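# Build a free-standing three-block arch with four arms

## Task

Use any number of the four arms, whose feet sit on the tabletop in the scene frame roughly at: arm1 x=+0.65 y=+0.00 z=+0.72 facing +180 degrees; arm2 x=+0.00 y=+0.65 z=+0.72 facing -90; arm3 x=-0.65 y=+0.00 z=+0.72 facing +0; arm4 x=+0.00 y=-0.65 z=+0.72 facing +90 (angles counter-clockwise from +x). Form an arch from three blocks. The two identical leaning blocks each stand upright on one of their ends, with that end resting flat on the table, and tilt toward one another. The third block, the keystone, sits centred between them on their slanted upper faces and touches both, with no gap at either contact. All three blocks lie along one straight line. The arch must stand by itself, not held up by any robot. At the end every gripper has released and every arm has moved away.

## Robot and tools

Setup. Four identical robots, arm1 to arm4, each a Kinova Gen3 with seven revolute joints, a Robotiq 2F-85 parallel gripper and one wrist camera (arm1_cam_wrist to arm4_cam_wrist, 672x504 pixels). The hand can reach about 1.0 m from the joint-1 axis. Foot positions and facings are listed in the task; the table top is near z=0.72.

Frames. Everything is in one scene frame with its origin on the floor and +z up; metres and degrees. The point called hand is the pinch point midway between the fingertips (link robotiq_pinch). Its z axis runs out along the fingers, its y axis along the line on which the pads close. Open pad centres sit a little behind hand; fingertips reach past it. Closing also pushes the pads about 13 mm further out from the wrist.

execute_actions. Argument actions: a list holding exactly one action, or empty (empty just returns state and pictures). An action is an object keyed by arm name; each arm entry has one key, joints, an object of absolute targets by joint name. These are goal positions, not offsets. Joint keys and ranges: joint1_rad, joint3_rad, joint5_rad, joint7_rad from -69.115 to 69.115 rad (continuous turns); joint2_rad -2.249 to 2.249; joint4_rad -2.579 to 2.579; joint6_rad -2.099 to 2.099; gripper_m from 0 (closed) to 0.085 (open), the fingertip gap in metres. Signs: joint1 positive turns the arm clockwise seen from above, and at 0 the arm unfolds toward the foot's facing; joint2 at 0 is upright, positive leans forward; joint4 at 0 is a straight elbow, positive bends the same way as positive joint2 (with joint3 at 0); joint6 at 0 is a straight wrist, positive bends like positive joint4 (with joint5 at 0); joint7 positive rolls the hand counter-clockwise viewed from behind it. Optional cameras: a list of camera names or ["all"]; omitted or null gives every camera, [] gives none. Any unknown key, unknown camera or out-of-range number rejects the whole call and nothing moves. All arms in an action begin together and may finish at different moments. Joints left unnamed (or arms left out) can still be driving toward earlier targets. One action lasts at most 15 s; after a big move the arm may not yet have arrived when the result returns. Paths between postures can sweep wide.

Results. Per robot: joint_positions and joint_status per commanded key. done means within tolerance (0.01 rad, 0.003 m for the gripper), often slightly off; resending the same target changes nothing. off_target: stopped short and may still be pushing. contact_stop or time_out: target dropped, joint holds where it stopped. not_followed, with a line joint command not followed and a cause: a safety check refused that arm's joint targets (the gripper part still runs); the arm may retry them on later actions until new valid targets arrive or the way clears. on_its_own lists motion you did not command. A pictures line names the cameras in image order, and changed calibration lines may appear. If a result reports a stop, later execute_actions, wait and finished_scene calls in the same reply are skipped.

wait: seconds from 0 to 10; commands nothing, returns state and pictures.

zoom_image: camera (a wrist camera name) and region [x0, y0, x1, y1] in pixels of that camera's latest full image, origin at top-left, at most 504 by 504.

read_manual: section "licences" only; licence text, no motion.

finished_scene: scene, the current scene number. Irreversible; call only once the arch stands unaided and the arms are clear. The result tells whether it succeeded and gives the next task.

Cameras. Calibration is given per camera as pinhole+radial intrinsics K, distortion D and a 4x4 T_world_to_cam mapping scene coordinates into the camera frame. Expect small errors (about 0.5 percent focal, 1.5 px centre, 0.5 degrees and 2.5 mm pose), plus more from joint-reading errors since wrist poses are computed from joints.

Loads and faults. Torque limits: joints 1 to 4 47.5 N m, joints 5 to 7 29.9 N m, held weight included. Hitting one halts that arm and its gripper for 10 s and drops its remaining commands. Motors warm while holding loads: a MOTOR HOT line appears from 60 °C; at 75 °C an OVER-TEMPERATURE FAULT makes the arm brake weakly and sag, and unfinished keys read limit_stop_at_motor_heat (resend those targets).

Avoid. The Gen3 does not stop on contact and keeps pressing, so avoid forcing blocks into the table or each other. Never let two robots press on each other; the anti-collision check can react late and ignores grippers against other arms. Do not drop, slam or knock blocks off the work area, which ends the scene. Loose objects may occasionally get a brief nudge, so recheck with cameras before releasing and before finishing.

Each tool is called after "Emit:" as name(argument=value, ...) on one line, values as JSON.

## Session

Emit:
execute_actions(actions=[])

Scene clock: 0.00 s.
Motor temperatures (°C, as the motors report them): arm1=[31 28 31 30 33 35 43] | arm2=[33 29 28 28 32 38 38] | arm3=[30 26 28 31 37 36 37] | arm4=[27 29 26 30 35 36 45]
arm1.joint_positions: joint1_rad=-0.009 joint2_rad=-0.397 joint3_rad=-0.074 joint4_rad=+1.511 joint5_rad=-0.032 joint6_rad=+2.025 joint7_rad=+1.481 gripper_m=+0.085
arm1.joint_status: not commanded
arm1.hand: x=+0.5303 y=+0.0032 z=+1.3108 quat_wxyz=(-0.002, +1.000, -0.017, +0.001) (m; scene frame)
arm2.joint_positions: joint1_rad=-0.009 joint2_rad=-0.399 joint3_rad=-0.078 joint4_rad=+1.511 joint5_rad=-0.030 joint6_rad=+2.023 joint7_rad=+1.476 gripper_m=+0.085
arm2.joint_status: not commanded
arm2.hand: x=+0.0000 y=+0.5384 z=+1.3140 quat_wxyz=(-0.009, -0.693, -0.721, +0.004) (m; scene frame)
arm3.joint_positions: joint1_rad=-0.006 joint2_rad=-0.398 joint3_rad=-0.078 joint4_rad=+1.515 joint5_rad=-0.034 joint6_rad=+2.021 joint7_rad=+1.480 gripper_m=+0.085
arm3.joint_status: not commanded
arm3.hand: x=-0.5336 y=-0.0110 z=+1.2843 quat_wxyz=(-0.003, -0.021, -1.000, -0.007) (m; scene frame)
arm4.joint_positions: joint1_rad=-0.012 joint2_rad=-0.397 joint3_rad=-0.074 joint4_rad=+1.514 joint5_rad=-0.034 joint6_rad=+2.024 joint7_rad=+1.480 gripper_m=+0.085
arm4.joint_status: not commanded
arm4.hand: x=-0.0083 y=-0.5335 z=+1.2532 quat_wxyz=(-0.002, +0.720, -0.694, +0.002) (m; scene frame)
pictures: arm1_cam_wrist, arm2_cam_wrist, arm3_cam_wrist, arm4_cam_wrist
Images, in order (width x height): arm1_cam_wrist 672x504, arm2_cam_wrist 672x504, arm3_cam_wrist 672x504, arm4_cam_wrist 672x504.

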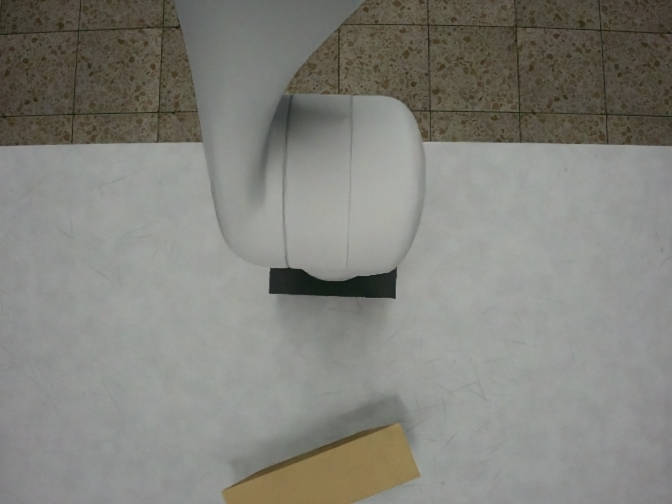

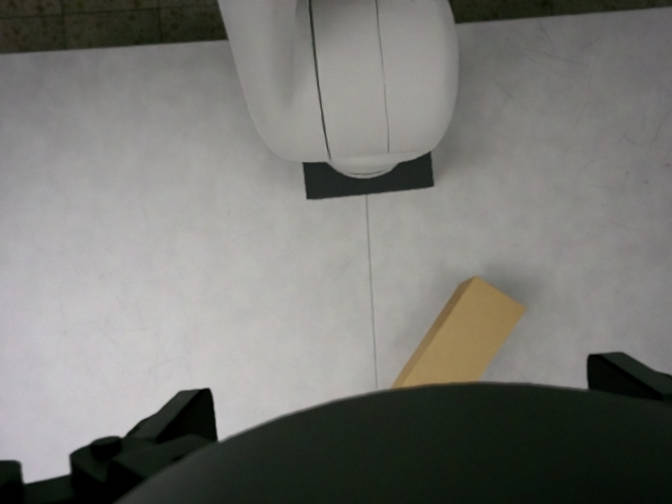

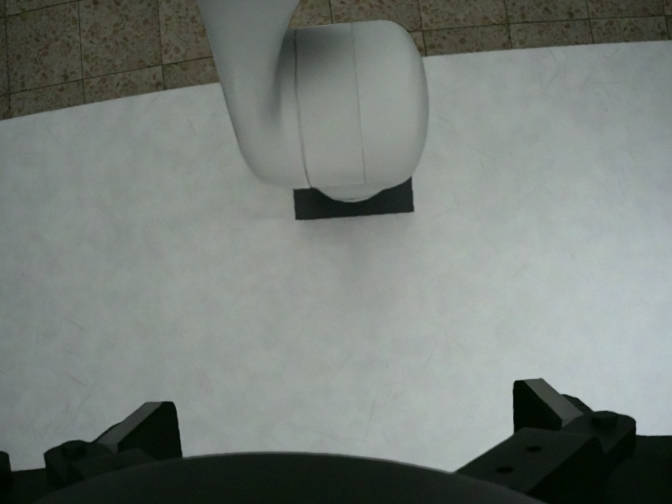

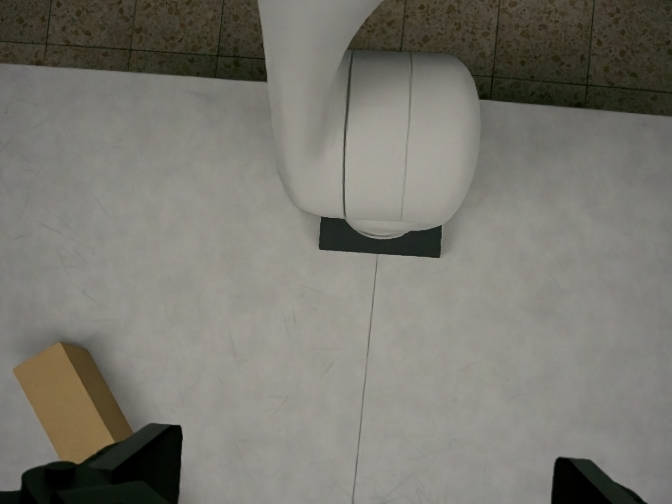

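Emit:
execute_actions(actions=[{"arm1":{"joints":{"joint1_rad":0,"joint2_rad":0,"joint3_rad":0,"joint4_rad":1.1,"joint5_rad":0,"joint6_rad":2.04,"joint7_rad":1.571}},"arm2":{"joints":{"joint1_rad":0,"joint2_rad":0,"joint3_rad":0,"joint4_rad":1.1,"joint5_rad":0,"joint6_rad":2.04,"joint7_rad":1.571}},"arm3":{"joints":{"joint1_rad":0,"joint2_rad":0,"joint3_rad":0,"joint4_rad":1.1,"joint5_rad":0,"joint6_rad":2.04,"joint7_rad":1.571}},"arm4":{"joints":{"joint1_rad":-0.5,"joint2_rad":0,"joint3_rad":0,"joint4_rad":1.1,"joint5_rad":0,"joint6_rad":2.04,"joint7_rad":1.571}}}])

Scene clock: 22.73 s.
Motor temperatures (°C, as the motors report them): arm1=[31 28 31 30 33 35 43] | arm2=[33 29 28 28 32 38 38] | arm3=[30 26 28 31 37 36 37] | arm4=[27 29 26 30 35 36 45]
arm1.joint_positions: joint1_rad=+0.000 joint2_rad=+0.000 joint3_rad=+0.000 joint4_rad=+1.100 joint5_rad=+0.000 joint6_rad=+2.040 joint7_rad=+1.571 gripper_m=+0.085
arm1.joint_status: all done
arm1.hand: x=+0.3703 y=+0.0333 z=+1.3467 quat_wxyz=(-0.002, +1.000, -0.018, +0.001) (m; scene frame)
arm2.joint_positions: joint1_rad=+0.000 joint2_rad=+0.000 joint3_rad=+0.000 joint4_rad=+1.100 joint5_rad=+0.000 joint6_rad=+2.040 joint7_rad=+1.571 gripper_m=+0.085
arm2.joint_status: all done
arm2.hand: x=-0.0184 y=+0.3774 z=+1.3524 quat_wxyz=(-0.008, -0.692, -0.722, +0.002) (m; scene frame)
arm3.joint_positions: joint1_rad=+0.000 joint2_rad=+0.000 joint3_rad=+0.000 joint4_rad=+1.100 joint5_rad=+0.000 joint6_rad=+2.040 joint7_rad=+1.571 gripper_m=+0.085
arm3.joint_status: all done
arm3.hand: x=-0.3746 y=-0.0439 z=+1.3221 quat_wxyz=(-0.002, -0.022, -1.000, -0.006) (m; scene frame)
arm4.joint_positions: joint1_rad=-0.500 joint2_rad=+0.000 joint3_rad=+0.000 joint4_rad=+1.100 joint5_rad=+0.000 joint6_rad=+2.040 joint7_rad=+1.571 gripper_m=+0.085
arm4.joint_status: all done
arm4.hand: x=-0.1249 y=-0.3987 z=+1.2901 quat_wxyz=(-0.003, +0.868, -0.497, +0.002) (m; scene frame)
pictures: arm1_cam_wrist, arm2_cam_wrist, arm3_cam_wrist, arm4_cam_wrist
camera_calibration (this result's frames):
arm1_cam_wrist: T_world_to_cam=[[0.00158819, -0.999761, -0.0218013, 0.0504804], [-0.997699, -0.000106363, -0.0678031, 0.529221], [0.0677846, 0.0218588, -0.99746, 1.45674], [0, 0, 0, 1]] pos_world=[0.429178, 0.0186821, 1.49002]
arm2_cam_wrist: T_world_to_cam=[[0.999007, -0.0340831, -0.0286856, 0.0834554], [-0.0311651, -0.994829, 0.09666, 0.276935], [-0.0318317, -0.0956701, -0.994904, 1.53341], [0, 0, 0, 1]] pos_world=[-0.0259309, 0.425049, 1.50122]
arm3_cam_wrist: T_world_to_cam=[[0.130895, 0.991347, -0.00991023, 0.108371], [0.991053, -0.13058, 0.0276202, 0.378729], [0.0260871, -0.0134369, -0.999569, 1.48175], [0, 0, 0, 1]] pos_world=[-0.428181, -0.0380686, 1.47172]
arm4_cam_wrist: T_world_to_cam=[[-0.844821, -0.528454, -0.0837428, -0.196343], [-0.530182, 0.847882, -0.00187951, 0.327753], [0.0719972, 0.0428111, -0.996486, 1.45729], [0, 0, 0, 1]] pos_world=[-0.0970264, -0.444042, 1.43634]
Images, in order (width x height): arm1_cam_wrist 672x504, arm2_cam_wrist 672x504, arm3_cam_wrist 672x504, arm4_cam_wrist 672x504.

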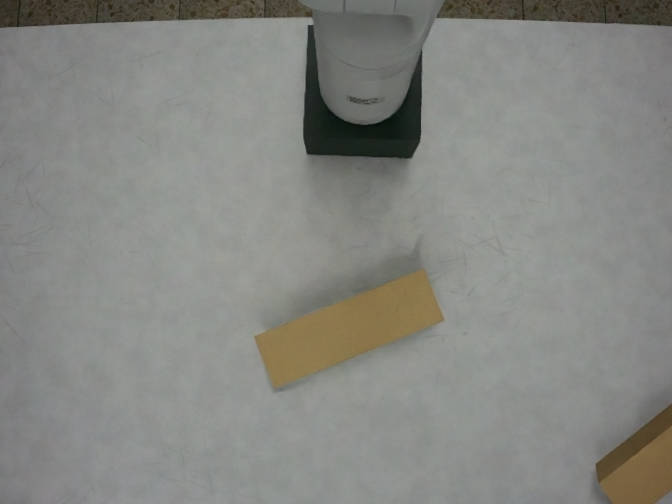

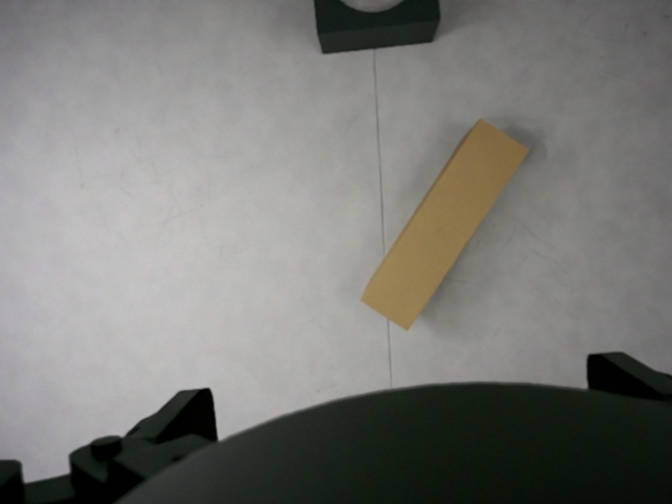

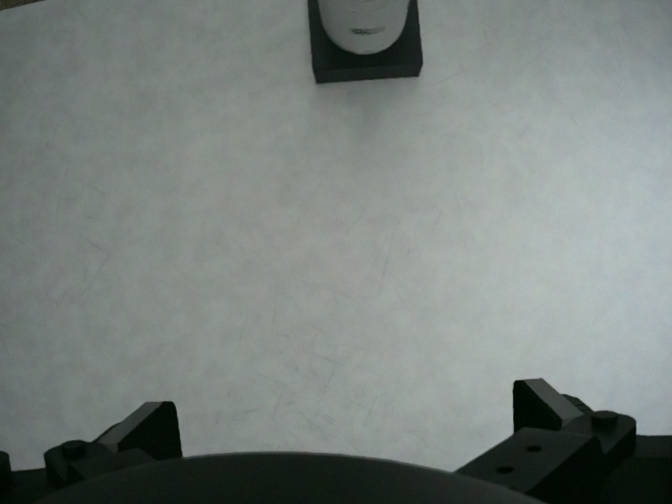

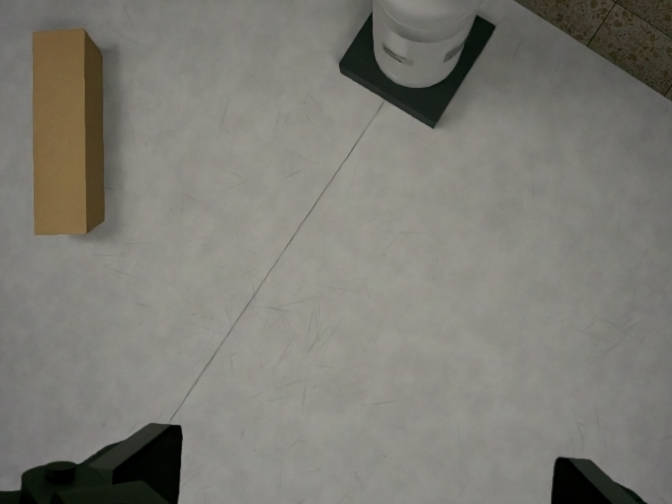

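Emit:
execute_actions(actions=[{"arm3":{"joints":{"joint2_rad":-0.5,"joint4_rad":2.4,"joint6_rad":0.2}},"arm4":{"joints":{"joint1_rad":0.7}},"arm2":{"joints":{"joint1_rad":-0.2}}}])

Scene clock: 49.80 s.
Motor temperatures (°C, as the motors report them): arm1=[31 28 31 30 33 35 43] | arm2=[33 29 28 28 32 38 38] | arm3=[30 26 28 31 37 36 37] | arm4=[27 30 26 30 35 36 45]
arm1.joint_positions: joint1_rad=+0.000 joint2_rad=+0.000 joint3_rad=+0.000 joint4_rad=+1.100 joint5_rad=+0.000 joint6_rad=+2.040 joint7_rad=+1.571 gripper_m=+0.085
arm1.joint_status: not commanded
arm1.hand: x=+0.3703 y=+0.0333 z=+1.3467 quat_wxyz=(-0.002, +1.000, -0.018, +0.001) (m; scene frame)
arm2.joint_positions: joint1_rad=-0.200 joint2_rad=+0.000 joint3_rad=+0.000 joint4_rad=+1.100 joint5_rad=+0.000 joint6_rad=+2.040 joint7_rad=+1.571 gripper_m=+0.085
arm2.joint_status: all done
arm2.hand: x=+0.0378 y=+0.3804 z=+1.3529 quat_wxyz=(-0.008, -0.617, -0.787, +0.003) (m; scene frame)
arm3.joint_positions: joint1_rad=+0.000 joint2_rad=-0.500 joint3_rad=+0.000 joint4_rad=+2.400 joint5_rad=+0.000 joint6_rad=+0.200 joint7_rad=+1.571 gripper_m=+0.085
arm3.joint_status: all done
arm3.hand: x=-0.2903 y=-0.0457 z=+1.1808 quat_wxyz=(-0.499, -0.022, -0.866, +0.005) (m; scene frame)
arm4.joint_positions: joint1_rad=+0.700 joint2_rad=+0.000 joint3_rad=+0.000 joint4_rad=+1.100 joint5_rad=+0.000 joint6_rad=+2.040 joint7_rad=+1.571 gripper_m=+0.085
arm4.joint_status: all done
arm4.hand: x=+0.1892 y=-0.4484 z=+1.2924 quat_wxyz=(-0.005, +0.436, -0.900, +0.000) (m; scene frame)
pictures: arm1_cam_wrist, arm2_cam_wrist, arm3_cam_wrist, arm4_cam_wrist
camera_calibration (this result's frames):
arm1_cam_wrist: T_world_to_cam=[[0.00158713, -0.999761, -0.0217999, 0.0504796], [-0.997696, -0.00010465, -0.0678375, 0.529256], [0.067819, 0.0218573, -0.997458, 1.45672], [0, 0, 0, 1]] pos_world=[0.429164, 0.018683, 1.49002]
arm2_cam_wrist: T_world_to_cam=[[0.985799, 0.164978, -0.0313554, -0.0441635], [0.167301, -0.980989, 0.0983438, 0.266552], [-0.0145348, -0.102193, -0.994658, 1.53746], [0, 0, 0, 1]] pos_world=[0.0212886, 0.425888, 1.50165]
arm3_cam_wrist: T_world_to_cam=[[0.107246, 0.991246, 0.0770007, -0.0117395], [0.474698, -0.119101, 0.872053, -0.847595], [0.87359, -0.0569725, -0.483316, 0.972711], [0, 0, 0, 1]] pos_world=[-0.44614, -0.0338948, 1.21018]
arm4_cam_wrist: T_world_to_cam=[[-0.798621, 0.596398, -0.0807055, 0.534774], [0.597896, 0.801545, 0.00679368, 0.291024], [0.0687408, -0.0428279, -0.996715, 1.40162], [0, 0, 0, 1]] pos_world=[0.156731, -0.492179, 1.4382]
Images, in order (width x height): arm1_cam_wrist 672x504, arm2_cam_wrist 672x504, arm3_cam_wrist 672x504, arm4_cam_wrist 672x504.

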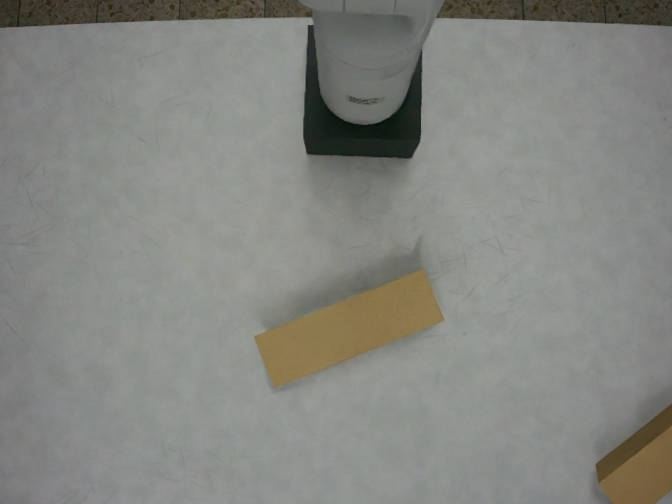

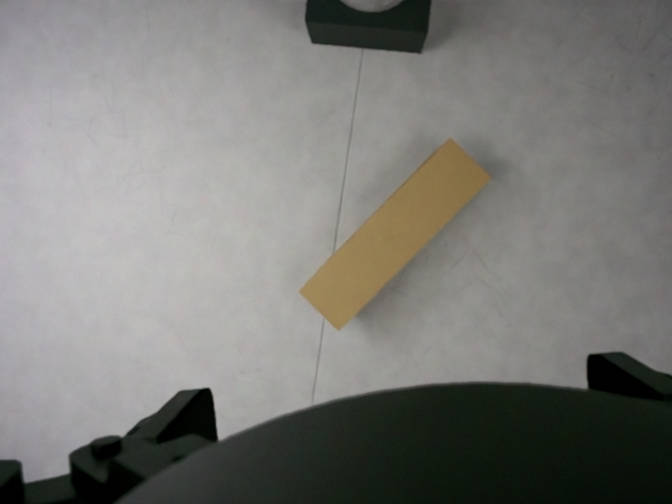

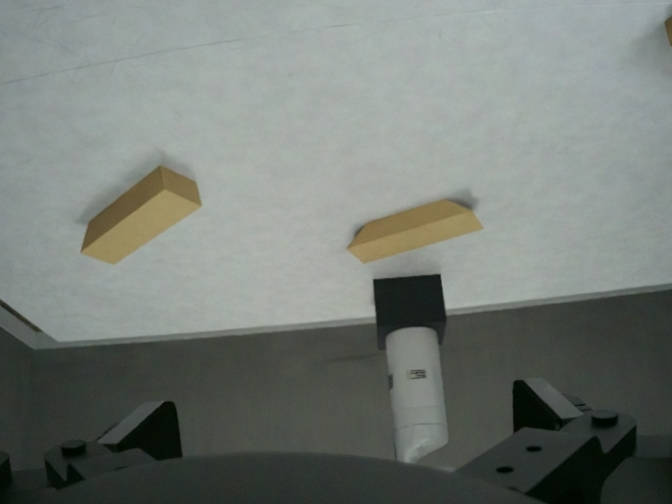

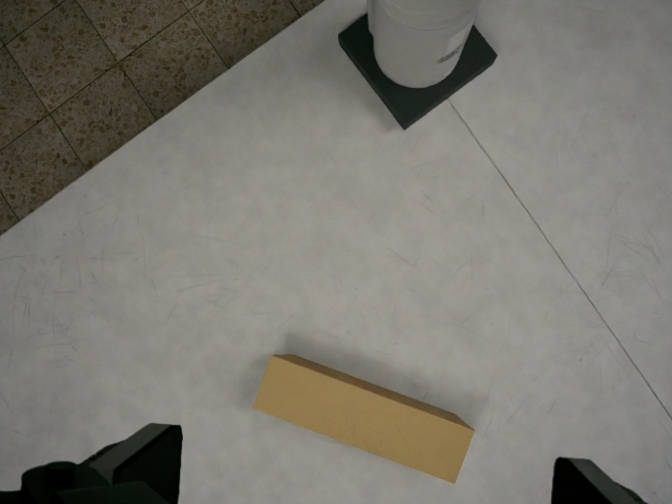

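Emit:
zoom_image(camera="arm3_cam_wrist", region=[330, 180, 500, 280])

Emit:
zoom_image(camera="arm3_cam_wrist", region=[60, 150, 230, 280])

Region (330, 180, 500, 280) of arm3_cam_wrist's 672x504 image, scaled by 2.965; it fills the top 296 rows of this view, and the rest is white.

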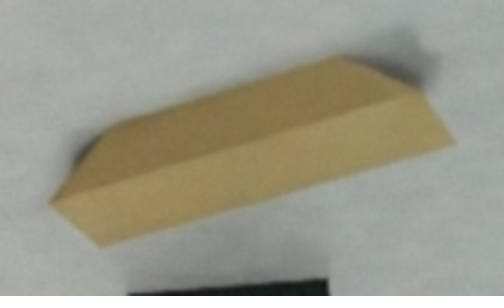

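Region (60, 150, 230, 280) of arm3_cam_wrist's 672x504 image, scaled by 2.965; it fills the top 385 rows of this view, and the rest is white.

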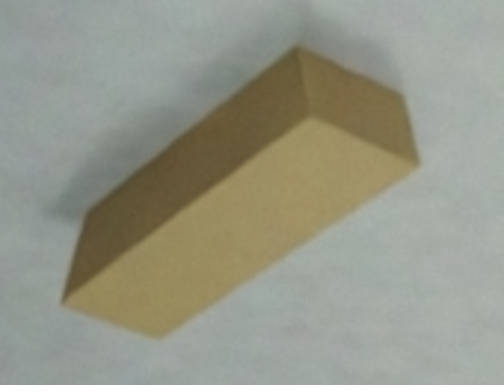

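Emit:
execute_actions(actions=[{"arm1":{"joints":{"joint1_rad":-0.0487,"joint2_rad":0.432,"joint4_rad":2.4735,"joint6_rad":0.236,"joint7_rad":0.373}},"arm2":{"joints":{"joint1_rad":-0.2915,"joint2_rad":0.488,"joint4_rad":2.357,"joint6_rad":0.2966,"joint7_rad":0.626}},"arm4":{"joints":{"joint1_rad":0.7566,"joint2_rad":0.4889,"joint4_rad":1.9456,"joint6_rad":0.7071,"joint7_rad":-0.273}},"arm3":{"joints":{"joint6_rad":0.35}}}])

Scene clock: 145.20 s.
Motor temperatures (°C, as the motors report them): arm1=[31 29 31 30 33 35 43] | arm2=[33 30 28 28 32 38 38] | arm3=[30 26 28 31 37 37 37] | arm4=[27 30 26 31 35 36 45]
arm1.joint_positions: joint1_rad=-0.049 joint2_rad=+0.432 joint3_rad=+0.000 joint4_rad=+2.473 joint5_rad=+0.000 joint6_rad=+0.236 joint7_rad=+0.373 gripper_m=+0.085
arm1.joint_status: all done
arm1.hand: x=+0.4018 y=+0.0216 z=+0.8599 quat_wxyz=(-0.002, +0.829, -0.559, +0.001) (m; scene frame)
arm2.joint_positions: joint1_rad=-0.291 joint2_rad=+0.488 joint3_rad=+0.000 joint4_rad=+2.357 joint5_rad=+0.000 joint6_rad=+0.297 joint7_rad=+0.626 gripper_m=+0.085
arm2.joint_status: all done
arm2.hand: x=+0.0705 y=+0.3712 z=+0.8609 quat_wxyz=(-0.008, -0.887, -0.461, -0.001) (m; scene frame)
arm3.joint_positions: joint1_rad=+0.000 joint2_rad=-0.500 joint3_rad=+0.000 joint4_rad=+2.400 joint5_rad=+0.000 joint6_rad=+0.350 joint7_rad=+1.571 gripper_m=+0.085
arm3.joint_status: all done
arm3.hand: x=-0.3167 y=-0.0441 z=+1.1423 quat_wxyz=(-0.433, -0.022, -0.901, +0.004) (m; scene frame)
arm4.joint_positions: joint1_rad=+0.757 joint2_rad=+0.489 joint3_rad=+0.000 joint4_rad=+1.946 joint5_rad=+0.000 joint6_rad=+0.707 joint7_rad=-0.273 gripper_m=+0.085
arm4.joint_status: all done
arm4.hand: x=+0.2843 y=-0.3680 z=+0.8625 quat_wxyz=(-0.003, -0.479, -0.878, -0.003) (m; scene frame)
pictures: arm1_cam_wrist, arm2_cam_wrist, arm3_cam_wrist, arm4_cam_wrist
camera_calibration (this result's frames):
arm1_cam_wrist: T_world_to_cam=[[-0.911616, -0.410377, -0.0233839, 0.383594], [-0.408272, 0.910599, -0.0642161, 0.268057], [0.0476462, -0.0489935, -0.997662, 0.979103], [0, 0, 0, 1]] pos_world=[0.41248, -0.0387049, 1.003]
arm2_cam_wrist: T_world_to_cam=[[0.772781, -0.634246, -0.0232709, 0.214395], [-0.630482, -0.771369, 0.0864987, 0.28907], [-0.0728119, -0.0521726, -0.99598, 1.03434], [0, 0, 0, 1]] pos_world=[0.0918857, 0.412923, 1.01017]
arm3_cam_wrist: T_world_to_cam=[[0.116093, 0.990996, 0.0667108, 0.00696017], [0.599648, -0.123473, 0.790681, -0.669043], [0.791798, -0.0517891, -0.608583, 1.09468], [0, 0, 0, 1]] pos_world=[-0.466384, -0.0328139, 1.19474]
arm4_cam_wrist: T_world_to_cam=[[0.823461, 0.563283, -0.0680056, 0.0437456], [0.564649, -0.82533, 0.00106936, -0.411685], [-0.0555248, -0.0392799, -0.997684, 1.00746], [0, 0, 0, 1]] pos_world=[0.252374, -0.324844, 1.00854]
Images, in order (width x height): arm1_cam_wrist 672x504, arm2_cam_wrist 672x504, arm3_cam_wrist 672x504, arm4_cam_wrist 672x504.

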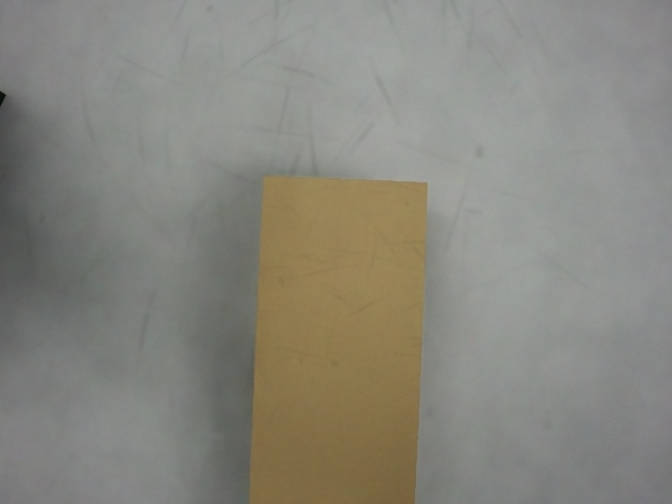

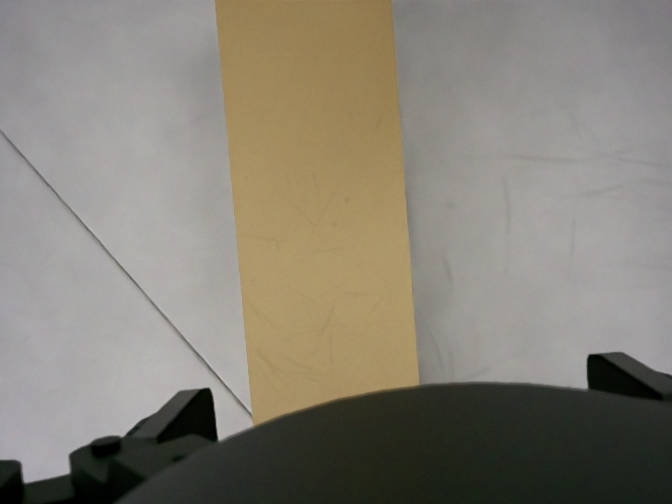

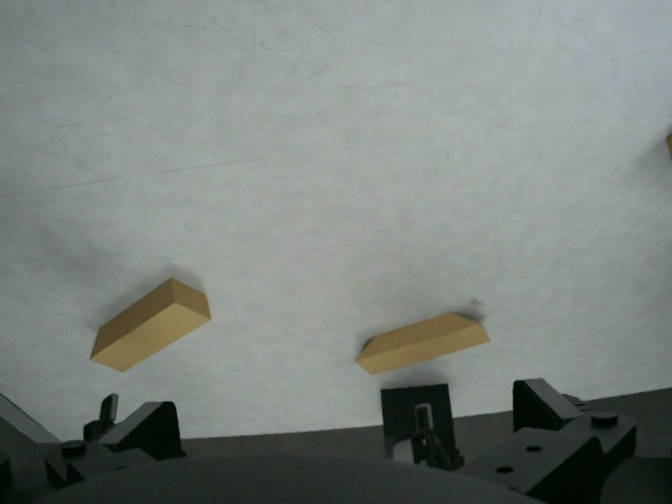

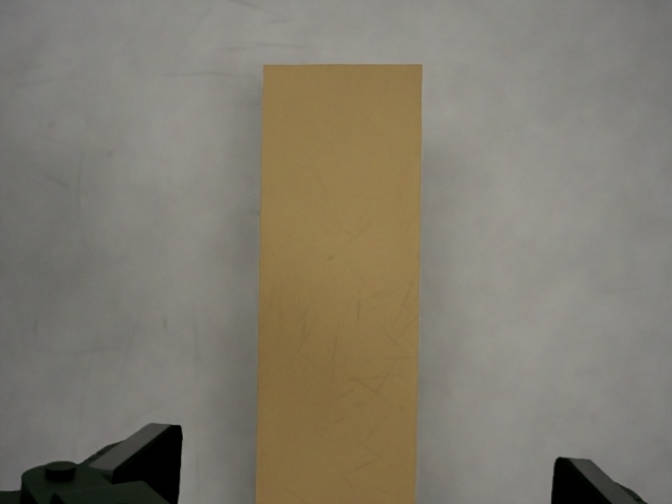

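Emit:
execute_actions(actions=[{"arm1":{"joints":{"joint1_rad":-0.0794,"joint2_rad":0.8592,"joint4_rad":2.4791,"joint6_rad":-0.1967,"joint7_rad":0.341}},"arm2":{"joints":{"joint1_rad":-0.267,"joint2_rad":0.8737,"joint4_rad":2.4321,"joint6_rad":-0.1642,"joint7_rad":0.655}},"arm4":{"joints":{"joint1_rad":0.714,"joint2_rad":0.7237,"joint4_rad":2.0676,"joint6_rad":0.3503,"joint7_rad":-0.303}},"arm3":{"joints":{"joint6_rad":0.15,"joint7_rad":-1.571}}}])

Scene clock: 187.47 s.
Motor temperatures (°C, as the motors report them): arm1=[31 29 31 30 33 35 43] | arm2=[33 30 28 28 32 38 38] | arm3=[30 26 28 32 37 37 37] | arm4=[27 31 26 31 35 36 45]
arm1.joint_positions: joint1_rad=-0.079 joint2_rad=+0.859 joint3_rad=+0.000 joint4_rad=+2.479 joint5_rad=+0.000 joint6_rad=-0.197 joint7_rad=+0.341 gripper_m=+0.085
arm1.joint_status: all done
arm1.hand: x=+0.3942 y=+0.0139 z=+0.7499 quat_wxyz=(-0.002, +0.829, -0.559, +0.001) (m; scene frame)
arm2.joint_positions: joint1_rad=-0.267 joint2_rad=+0.874 joint3_rad=+0.000 joint4_rad=+2.432 joint5_rad=+0.000 joint6_rad=-0.164 joint7_rad=+0.655 gripper_m=+0.085
arm2.joint_status: all done
arm2.hand: x=+0.0592 y=+0.3852 z=+0.7496 quat_wxyz=(-0.008, -0.886, -0.463, -0.001) (m; scene frame)
arm3.joint_positions: joint1_rad=+0.000 joint2_rad=-0.500 joint3_rad=+0.000 joint4_rad=+2.400 joint5_rad=+0.000 joint6_rad=+0.150 joint7_rad=-1.571 gripper_m=+0.085
arm3.joint_status: all done
arm3.hand: x=-0.2829 y=-0.0462 z=+1.1945 quat_wxyz=(-0.006, -0.854, +0.022, -0.520) (m; scene frame)
arm4.joint_positions: joint1_rad=+0.714 joint2_rad=+0.724 joint3_rad=+0.000 joint4_rad=+2.068 joint5_rad=+0.000 joint6_rad=+0.350 joint7_rad=-0.303 gripper_m=+0.085
arm4.joint_status: all done
arm4.hand: x=+0.2631 y=-0.3678 z=+0.7499 quat_wxyz=(-0.003, -0.473, -0.881, -0.003) (m; scene frame)
pictures: arm1_cam_wrist, arm2_cam_wrist, arm3_cam_wrist, arm4_cam_wrist
camera_calibration (this result's frames):
arm1_cam_wrist: T_world_to_cam=[[-0.912138, -0.409206, -0.0235576, 0.371293], [-0.40709, 0.911123, -0.0642854, 0.264467], [0.0477698, -0.0490471, -0.997653, 0.869224], [0, 0, 0, 1]] pos_world=[0.404809, -0.0463936, 0.892932]
arm2_cam_wrist: T_world_to_cam=[[0.775633, -0.630754, -0.0233217, 0.227959], [-0.62699, -0.774205, 0.0865479, 0.303247], [-0.0726462, -0.0525069, -0.995975, 0.923483], [0, 0, 0, 1]] pos_world=[0.0804078, 0.42705, 0.898837]
arm3_cam_wrist: T_world_to_cam=[[-0.0628763, -0.992817, -0.101786, 0.0605992], [-0.473237, 0.119452, -0.872799, 0.963894], [0.878689, -0.00670949, -0.477348, 0.969431], [0, 0, 0, 1]] pos_world=[-0.391868, -0.0484708, 1.31021]
arm4_cam_wrist: T_world_to_cam=[[0.816301, 0.573605, -0.0680406, 0.0590725], [0.575002, -0.818151, 0.00116853, -0.39957], [-0.0549972, -0.0400774, -0.997682, 0.893508], [0, 0, 0, 1]] pos_world=[0.230673, -0.324984, 0.895923]
Images, in order (width x height): arm1_cam_wrist 672x504, arm2_cam_wrist 672x504, arm3_cam_wrist 672x504, arm4_cam_wrist 672x504.

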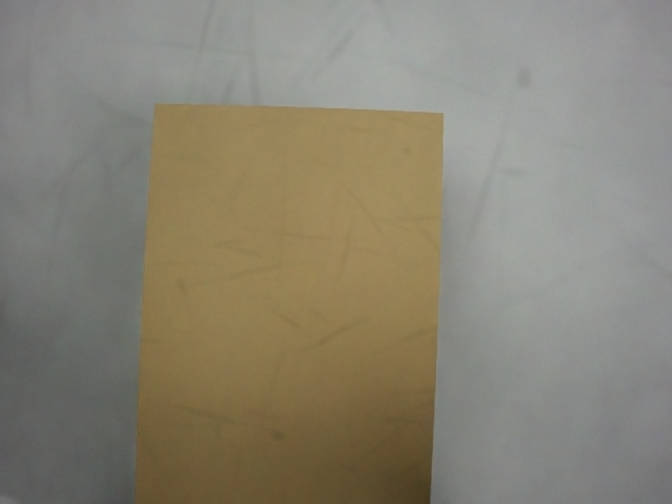

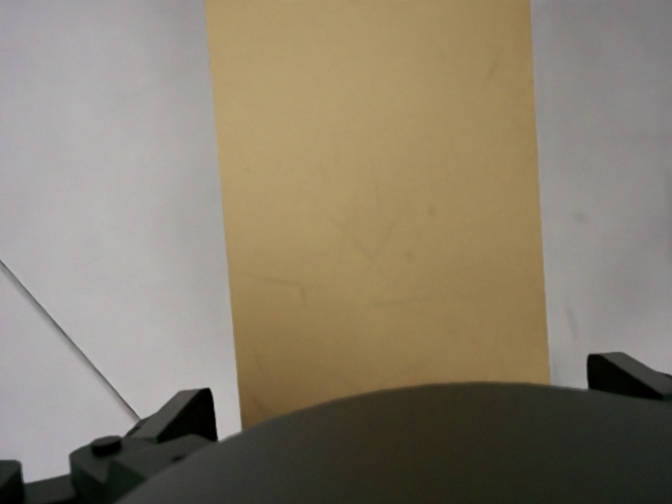

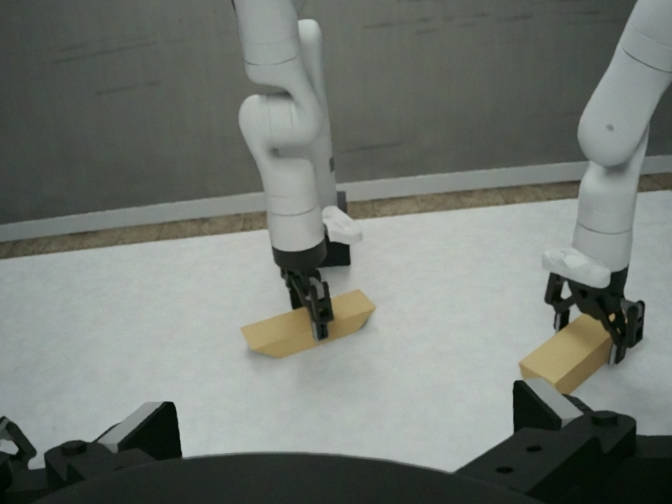

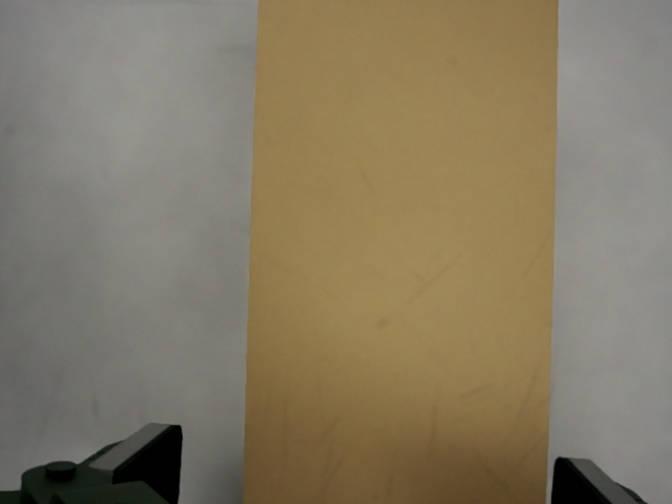

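Emit:
zoom_image(camera="arm3_cam_wrist", region=[230, 260, 390, 370])

Emit:
zoom_image(camera="arm3_cam_wrist", region=[510, 260, 670, 400])

Region (230, 260, 390, 370) of arm3_cam_wrist's 672x504 image, scaled by 3.150; it fills the top 346 rows of this view, and the rest is white.

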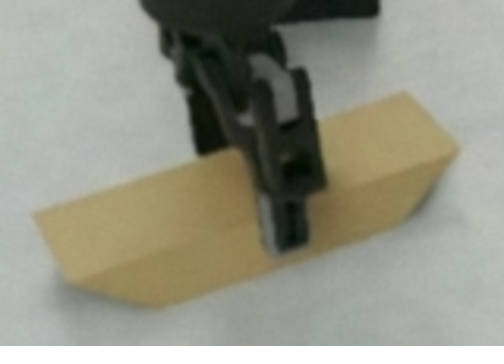

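Region (510, 260, 670, 400) of arm3_cam_wrist's 672x504 image, scaled by 3.150; it fills the top 441 rows of this view, and the rest is white.

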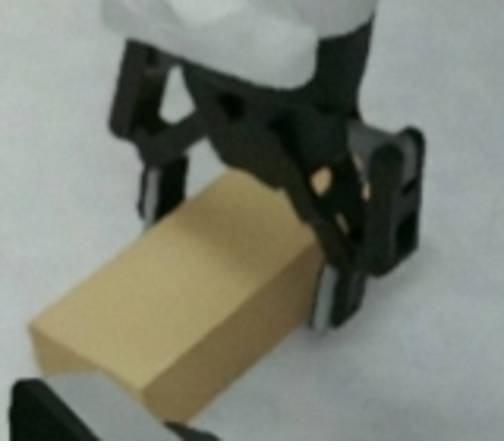

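Emit:
execute_actions(actions=[{"arm1":{"joints":{"joint2_rad":0.9043,"joint4_rad":2.4733,"joint6_rad":-0.236}},"arm2":{"joints":{"joint2_rad":0.8916,"joint4_rad":2.4296,"joint6_rad":-0.1796}}}], cameras=[])

Emit:
execute_actions(actions=[{"arm1":{"joints":{"gripper_m":0.04}},"arm2":{"joints":{"gripper_m":0.04}},"arm4":{"joints":{"gripper_m":0.04}}}])

Scene clock: 210.27 s.
Motor temperatures (°C, as the motors report them): arm1=[31 29 31 30 33 35 43] | arm2=[33 30 28 28 32 38 38] | arm3=[30 26 28 32 37 37 37] | arm4=[27 31 26 31 35 36 45]
arm1.joint_positions: joint1_rad=-0.079 joint2_rad=+0.904 joint3_rad=+0.000 joint4_rad=+2.473 joint5_rad=+0.000 joint6_rad=-0.236 joint7_rad=+0.341 gripper_m=+0.085
arm1.joint_status: all done
arm1.hand: x=+0.3942 y=+0.0139 z=+0.7379 quat_wxyz=(-0.002, +0.829, -0.559, +0.001) (m; scene frame)
arm2.joint_positions: joint1_rad=-0.267 joint2_rad=+0.892 joint3_rad=+0.000 joint4_rad=+2.430 joint5_rad=+0.000 joint6_rad=-0.180 joint7_rad=+0.655 gripper_m=+0.085
arm2.joint_status: all done
arm2.hand: x=+0.0593 y=+0.3851 z=+0.7446 quat_wxyz=(-0.008, -0.886, -0.463, -0.001) (m; scene frame)
arm3.joint_positions: joint1_rad=+0.000 joint2_rad=-0.500 joint3_rad=+0.000 joint4_rad=+2.400 joint5_rad=+0.000 joint6_rad=+0.150 joint7_rad=-1.571 gripper_m=+0.085
arm3.joint_status: not commanded
arm3.hand: x=-0.2829 y=-0.0462 z=+1.1945 quat_wxyz=(-0.006, -0.854, +0.022, -0.520) (m; scene frame)
arm4.joint_positions: joint1_rad=+0.714 joint2_rad=+0.724 joint3_rad=+0.000 joint4_rad=+2.068 joint5_rad=+0.000 joint6_rad=+0.350 joint7_rad=-0.303 gripper_m=+0.085
arm4.joint_status: not commanded
arm4.hand: x=+0.2631 y=-0.3678 z=+0.7499 quat_wxyz=(-0.003, -0.473, -0.881, -0.003) (m; scene frame)
pictures: none
No camera images: the call's "cameras" was empty. Leave "cameras" out to get every camera's image.

Scene clock: 211.10 s.
Motor temperatures (°C, as the motors report them): arm1=[31 29 31 30 33 35 43] | arm2=[33 30 28 28 32 38 38] | arm3=[30 26 28 32 37 37 37] | arm4=[27 31 26 31 35 36 45]
arm1.joint_positions: joint1_rad=-0.079 joint2_rad=+0.902 joint3_rad=+0.000 joint4_rad=+2.475 joint5_rad=+0.000 joint6_rad=-0.236 joint7_rad=+0.341 gripper_m=+0.059
arm1.joint_status: gripper_m off_target (ended at +0.059, target +0.040)
arm1.hand: x=+0.3946 y=+0.0140 z=+0.7385 quat_wxyz=(-0.002, +0.829, -0.559, +0.001) (m; scene frame)
arm2.joint_positions: joint1_rad=-0.267 joint2_rad=+0.889 joint3_rad=+0.000 joint4_rad=+2.431 joint5_rad=+0.000 joint6_rad=-0.179 joint7_rad=+0.655 gripper_m=+0.059
arm2.joint_status: gripper_m off_target (ended at +0.059, target +0.040)
arm2.hand: x=+0.0591 y=+0.3854 z=+0.7453 quat_wxyz=(-0.008, -0.886, -0.463, -0.001) (m; scene frame)
arm3.joint_positions: joint1_rad=+0.000 joint2_rad=-0.500 joint3_rad=+0.000 joint4_rad=+2.400 joint5_rad=+0.000 joint6_rad=+0.150 joint7_rad=-1.571 gripper_m=+0.085
arm3.joint_status: not commanded
arm3.hand: x=-0.2829 y=-0.0462 z=+1.1945 quat_wxyz=(-0.006, -0.854, +0.022, -0.520) (m; scene frame)
arm4.joint_positions: joint1_rad=+0.714 joint2_rad=+0.721 joint3_rad=+0.000 joint4_rad=+2.067 joint5_rad=+0.000 joint6_rad=+0.351 joint7_rad=-0.303 gripper_m=+0.057
arm4.joint_status: gripper_m off_target (ended at +0.057, target +0.040)
arm4.hand: x=+0.2640 y=-0.3669 z=+0.7511 quat_wxyz=(-0.003, -0.473, -0.881, -0.005) (m; scene frame)
pictures: arm1_cam_wrist, arm2_cam_wrist, arm3_cam_wrist, arm4_cam_wrist
camera_calibration (this result's frames):
arm1_cam_wrist: T_world_to_cam=[[-0.912176, -0.409121, -0.0235576, 0.371434], [-0.40701, 0.911165, -0.0641926, 0.263678], [0.0477274, -0.0489668, -0.997659, 0.857863], [0, 0, 0, 1]] pos_world=[0.405189, -0.0462861, 0.881532]
arm2_cam_wrist: T_world_to_cam=[[0.775423, -0.631008, -0.0234235, 0.22828], [-0.627228, -0.773996, 0.0866915, 0.303511], [-0.0728327, -0.0525307, -0.99596, 0.919188], [0, 0, 0, 1]] pos_world=[0.0803033, 0.427248, 0.89451]
arm3_cam_wrist: T_world_to_cam=[[-0.0628754, -0.992817, -0.101786, 0.0605997], [-0.473238, 0.119452, -0.872798, 0.963892], [0.878688, -0.00670856, -0.47735, 0.969433], [0, 0, 0, 1]] pos_world=[-0.391868, -0.0484705, 1.31021]
arm4_cam_wrist: T_world_to_cam=[[0.81648, 0.57373, -0.0647563, 0.0554835], [0.57496, -0.818181, 0.000439897, -0.398855], [-0.05273, -0.0375914, -0.997901, 0.895276], [0, 0, 0, 1]] pos_world=[0.231232, -0.324513, 0.897165]
Images, in order (width x height): arm1_cam_wrist 672x504, arm2_cam_wrist 672x504, arm3_cam_wrist 672x504, arm4_cam_wrist 672x504.

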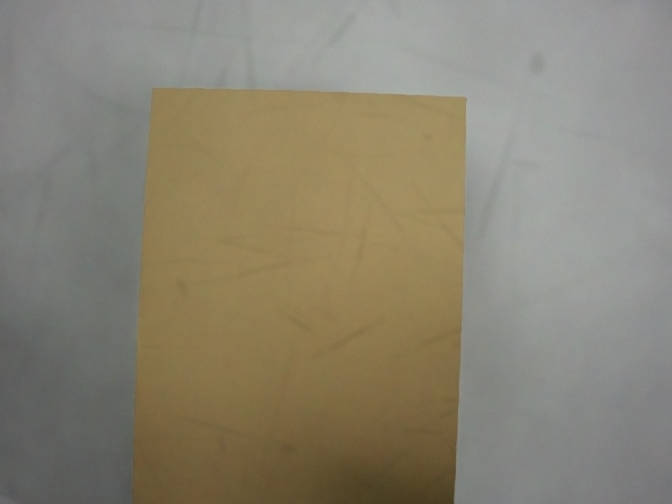

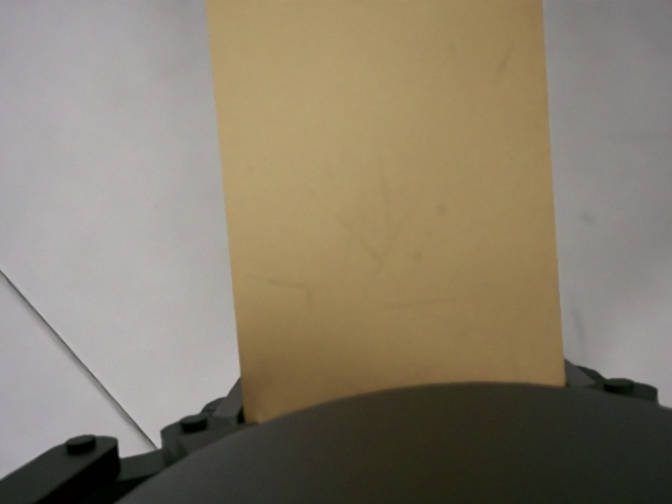

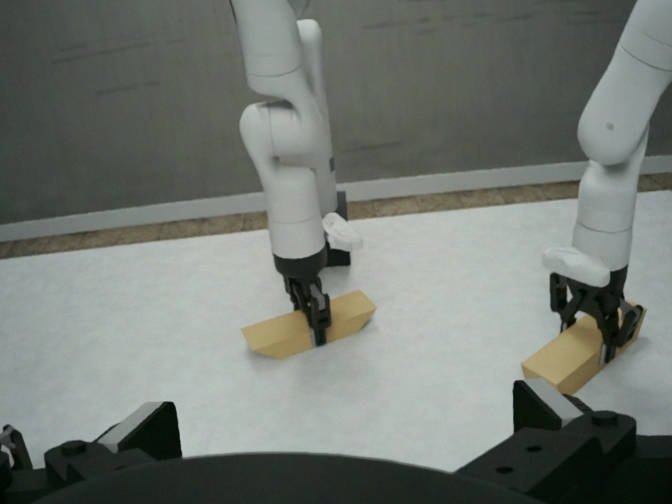

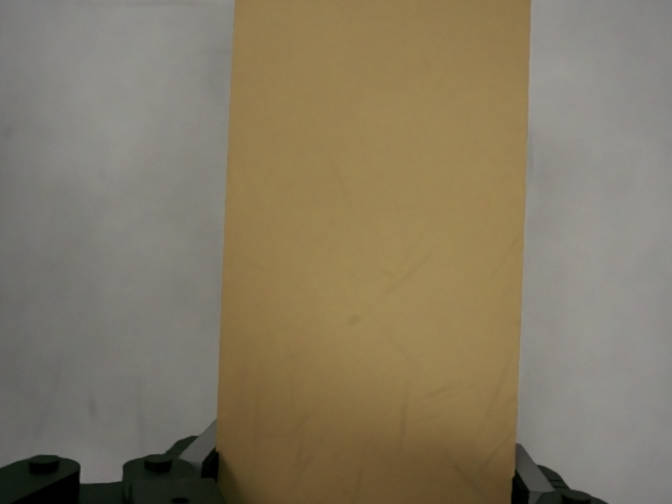

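Emit:
execute_actions(actions=[{"arm1":{"joints":{"joint2_rad":0.432,"joint4_rad":2.4735,"joint6_rad":0.236}},"arm2":{"joints":{"joint2_rad":0.488,"joint4_rad":2.357,"joint6_rad":0.2966}},"arm4":{"joints":{"joint2_rad":0.4889,"joint4_rad":1.9456,"joint6_rad":0.7071}},"arm3":{"joints":{"joint6_rad":0.3}}}], cameras=[])

Emit:
execute_actions(actions=[{"arm1":{"joints":{"joint1_rad":-0.1,"joint2_rad":0.1736,"joint4_rad":1.8874,"joint6_rad":1.0806,"joint7_rad":-0.028}},"arm2":{"joints":{"joint1_rad":0.004,"joint2_rad":0.4327,"joint4_rad":1.9177,"joint6_rad":0.7912,"joint7_rad":-1.571}},"arm4":{"joints":{"joint1_rad":-0.006,"joint2_rad":0.3358,"joint4_rad":1.8243,"joint6_rad":0.9815,"joint7_rad":-1.571}}}])

Scene clock: 254.60 s.
Motor temperatures (°C, as the motors report them): arm1=[31 29 31 30 33 35 43] | arm2=[33 30 28 28 32 38 38] | arm3=[30 26 28 32 37 37 37] | arm4=[27 31 26 31 35 36 45]
arm1.joint_positions: joint1_rad=-0.079 joint2_rad=+0.433 joint3_rad=+0.000 joint4_rad=+2.474 joint5_rad=+0.000 joint6_rad=+0.236 joint7_rad=+0.341 gripper_m=+0.059
arm1.joint_status: all done
arm1.hand: x=+0.4016 y=+0.0139 z=+0.8596 quat_wxyz=(-0.003, +0.829, -0.559, +0.001) (m; scene frame)
arm2.joint_positions: joint1_rad=-0.267 joint2_rad=+0.490 joint3_rad=+0.000 joint4_rad=+2.357 joint5_rad=+0.000 joint6_rad=+0.297 joint7_rad=+0.655 gripper_m=+0.059
arm2.joint_status: all done
arm2.hand: x=+0.0634 y=+0.3702 z=+0.8604 quat_wxyz=(-0.007, -0.886, -0.463, -0.001) (m; scene frame)
arm3.joint_positions: joint1_rad=+0.000 joint2_rad=-0.500 joint3_rad=+0.000 joint4_rad=+2.400 joint5_rad=+0.000 joint6_rad=+0.300 joint7_rad=-1.571 gripper_m=+0.085
arm3.joint_status: all done
arm3.hand: x=-0.3073 y=-0.0447 z=+1.1547 quat_wxyz=(-0.004, -0.890, +0.022, -0.455) (m; scene frame)
arm4.joint_positions: joint1_rad=+0.714 joint2_rad=+0.491 joint3_rad=+0.000 joint4_rad=+1.947 joint5_rad=+0.000 joint6_rad=+0.707 joint7_rad=-0.303 gripper_m=+0.057
arm4.joint_status: all done
arm4.hand: x=+0.2713 y=-0.3568 z=+0.8614 quat_wxyz=(-0.003, -0.473, -0.881, -0.001) (m; scene frame)
pictures: none
No camera images: the call's "cameras" was empty. Leave "cameras" out to get every camera's image.

Scene clock: 257.03 s.
Motor temperatures (°C, as the motors report them): arm1=[31 29 31 30 33 35 43] | arm2=[33 30 28 28 32 38 38] | arm3=[30 26 28 32 37 37 37] | arm4=[27 31 26 31 35 36 45]
arm1.joint_positions: joint1_rad=-0.100 joint2_rad=+0.175 joint3_rad=+0.000 joint4_rad=+1.888 joint5_rad=+0.000 joint6_rad=+1.081 joint7_rad=-0.028 gripper_m=+0.059
arm1.joint_status: all done
arm1.hand: x=+0.3006 y=+0.0018 z=+1.0488 quat_wxyz=(-0.003, +0.720, -0.694, +0.001) (m; scene frame)
arm2.joint_positions: joint1_rad=+0.004 joint2_rad=+0.435 joint3_rad=+0.000 joint4_rad=+1.919 joint5_rad=+0.000 joint6_rad=+0.791 joint7_rad=-1.571 gripper_m=+0.059
arm2.joint_status: all done
arm2.hand: x=-0.0112 y=+0.2541 z=+0.9505 quat_wxyz=(+0.000, -0.720, +0.694, -0.007) (m; scene frame)
arm3.joint_positions: joint1_rad=+0.000 joint2_rad=-0.500 joint3_rad=+0.000 joint4_rad=+2.400 joint5_rad=+0.000 joint6_rad=+0.300 joint7_rad=-1.571 gripper_m=+0.085
arm3.joint_status: not commanded
arm3.hand: x=-0.3073 y=-0.0447 z=+1.1547 quat_wxyz=(-0.004, -0.890, +0.022, -0.455) (m; scene frame)
arm4.joint_positions: joint1_rad=-0.006 joint2_rad=+0.338 joint3_rad=+0.000 joint4_rad=+1.826 joint5_rad=+0.000 joint6_rad=+0.981 joint7_rad=-1.571 gripper_m=+0.057
arm4.joint_status: all done
arm4.hand: x=+0.0084 y=-0.2526 z=+0.9496 quat_wxyz=(-0.003, -0.694, -0.720, -0.002) (m; scene frame)
pictures: arm1_cam_wrist, arm2_cam_wrist, arm3_cam_wrist, arm4_cam_wrist
camera_calibration (this result's frames):
arm1_cam_wrist: T_world_to_cam=[[-0.997013, -0.0731928, -0.024649, 0.314038], [-0.0715287, 0.995465, -0.0627138, 0.153973], [0.0291274, -0.0607634, -0.997727, 1.17708], [0, 0, 0, 1]] pos_world=[0.289828, -0.0587657, 1.1918]
arm2_cam_wrist: T_world_to_cam=[[-0.99812, 0.0374697, -0.048493, 0.0388523], [0.0338412, 0.996714, 0.073598, -0.290088], [0.0510913, 0.0718186, -0.996108, 1.08153], [0, 0, 0, 1]] pos_world=[-0.00666044, 0.210005, 1.10055]
arm3_cam_wrist: T_world_to_cam=[[-0.0759263, -0.992301, -0.0978429, 0.0480455], [-0.598408, 0.123837, -0.791563, 0.785408], [0.797585, -0.00155044, -0.603204, 1.09254], [0, 0, 0, 1]] pos_world=[-0.397749, -0.0478932, 1.28542]
arm4_cam_wrist: T_world_to_cam=[[0.995605, 0.0644498, -0.0679518, 0.084372], [0.0645877, -0.997912, -0.000167791, -0.198926], [-0.0678207, -0.00422179, -0.997689, 1.09252], [0, 0, 0, 1]] pos_world=[0.00294258, -0.199336, 1.0957]
Images, in order (width x height): arm1_cam_wrist 672x504, arm2_cam_wrist 672x504, arm3_cam_wrist 672x504, arm4_cam_wrist 672x504.

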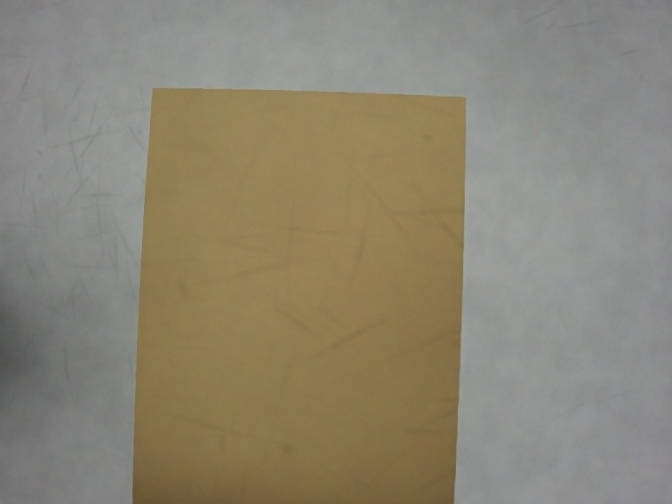

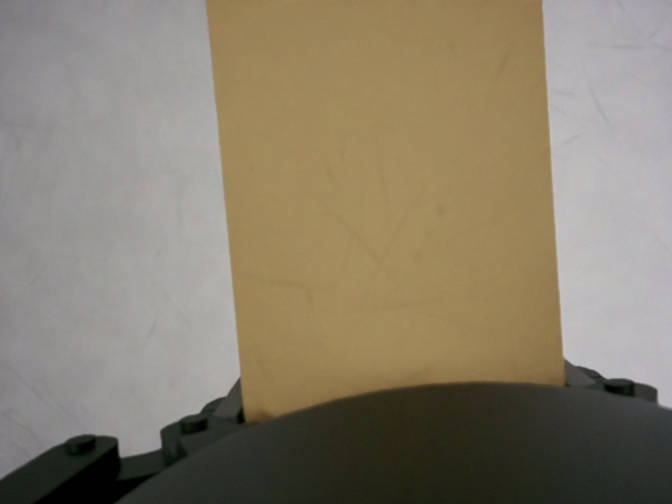

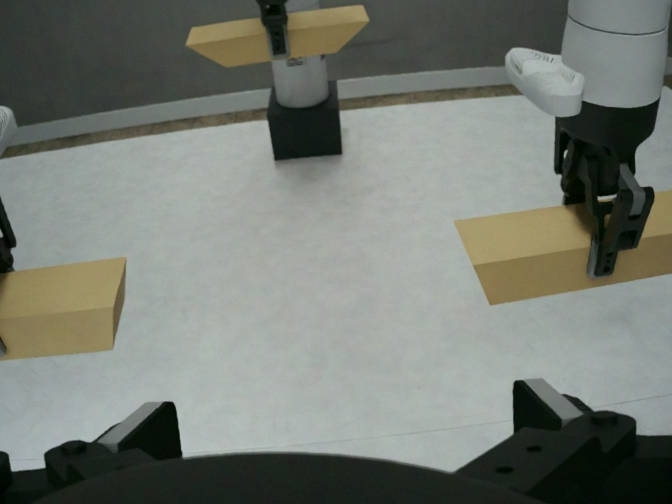

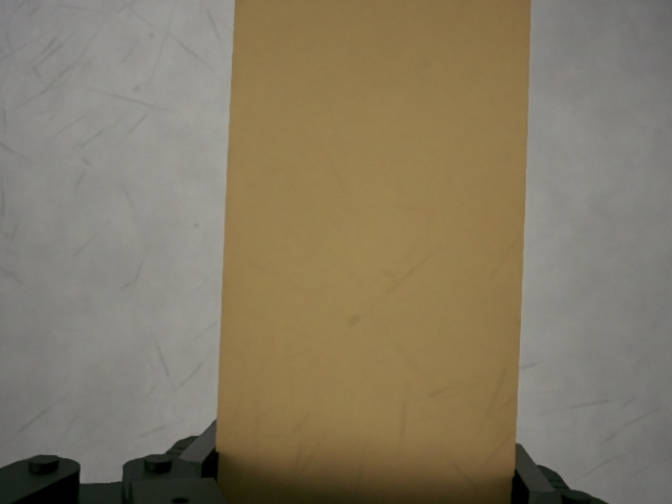

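Emit:
zoom_image(camera="arm3_cam_wrist", region=[176, 0, 384, 80])

Region (176, 0, 384, 80) of arm3_cam_wrist's 672x504 image, scaled by 2.423; it fills the top 194 rows of this view, and the rest is white.

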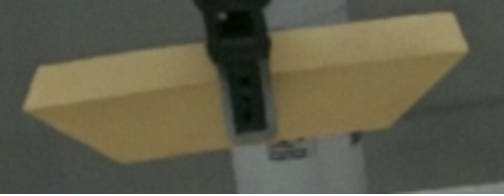

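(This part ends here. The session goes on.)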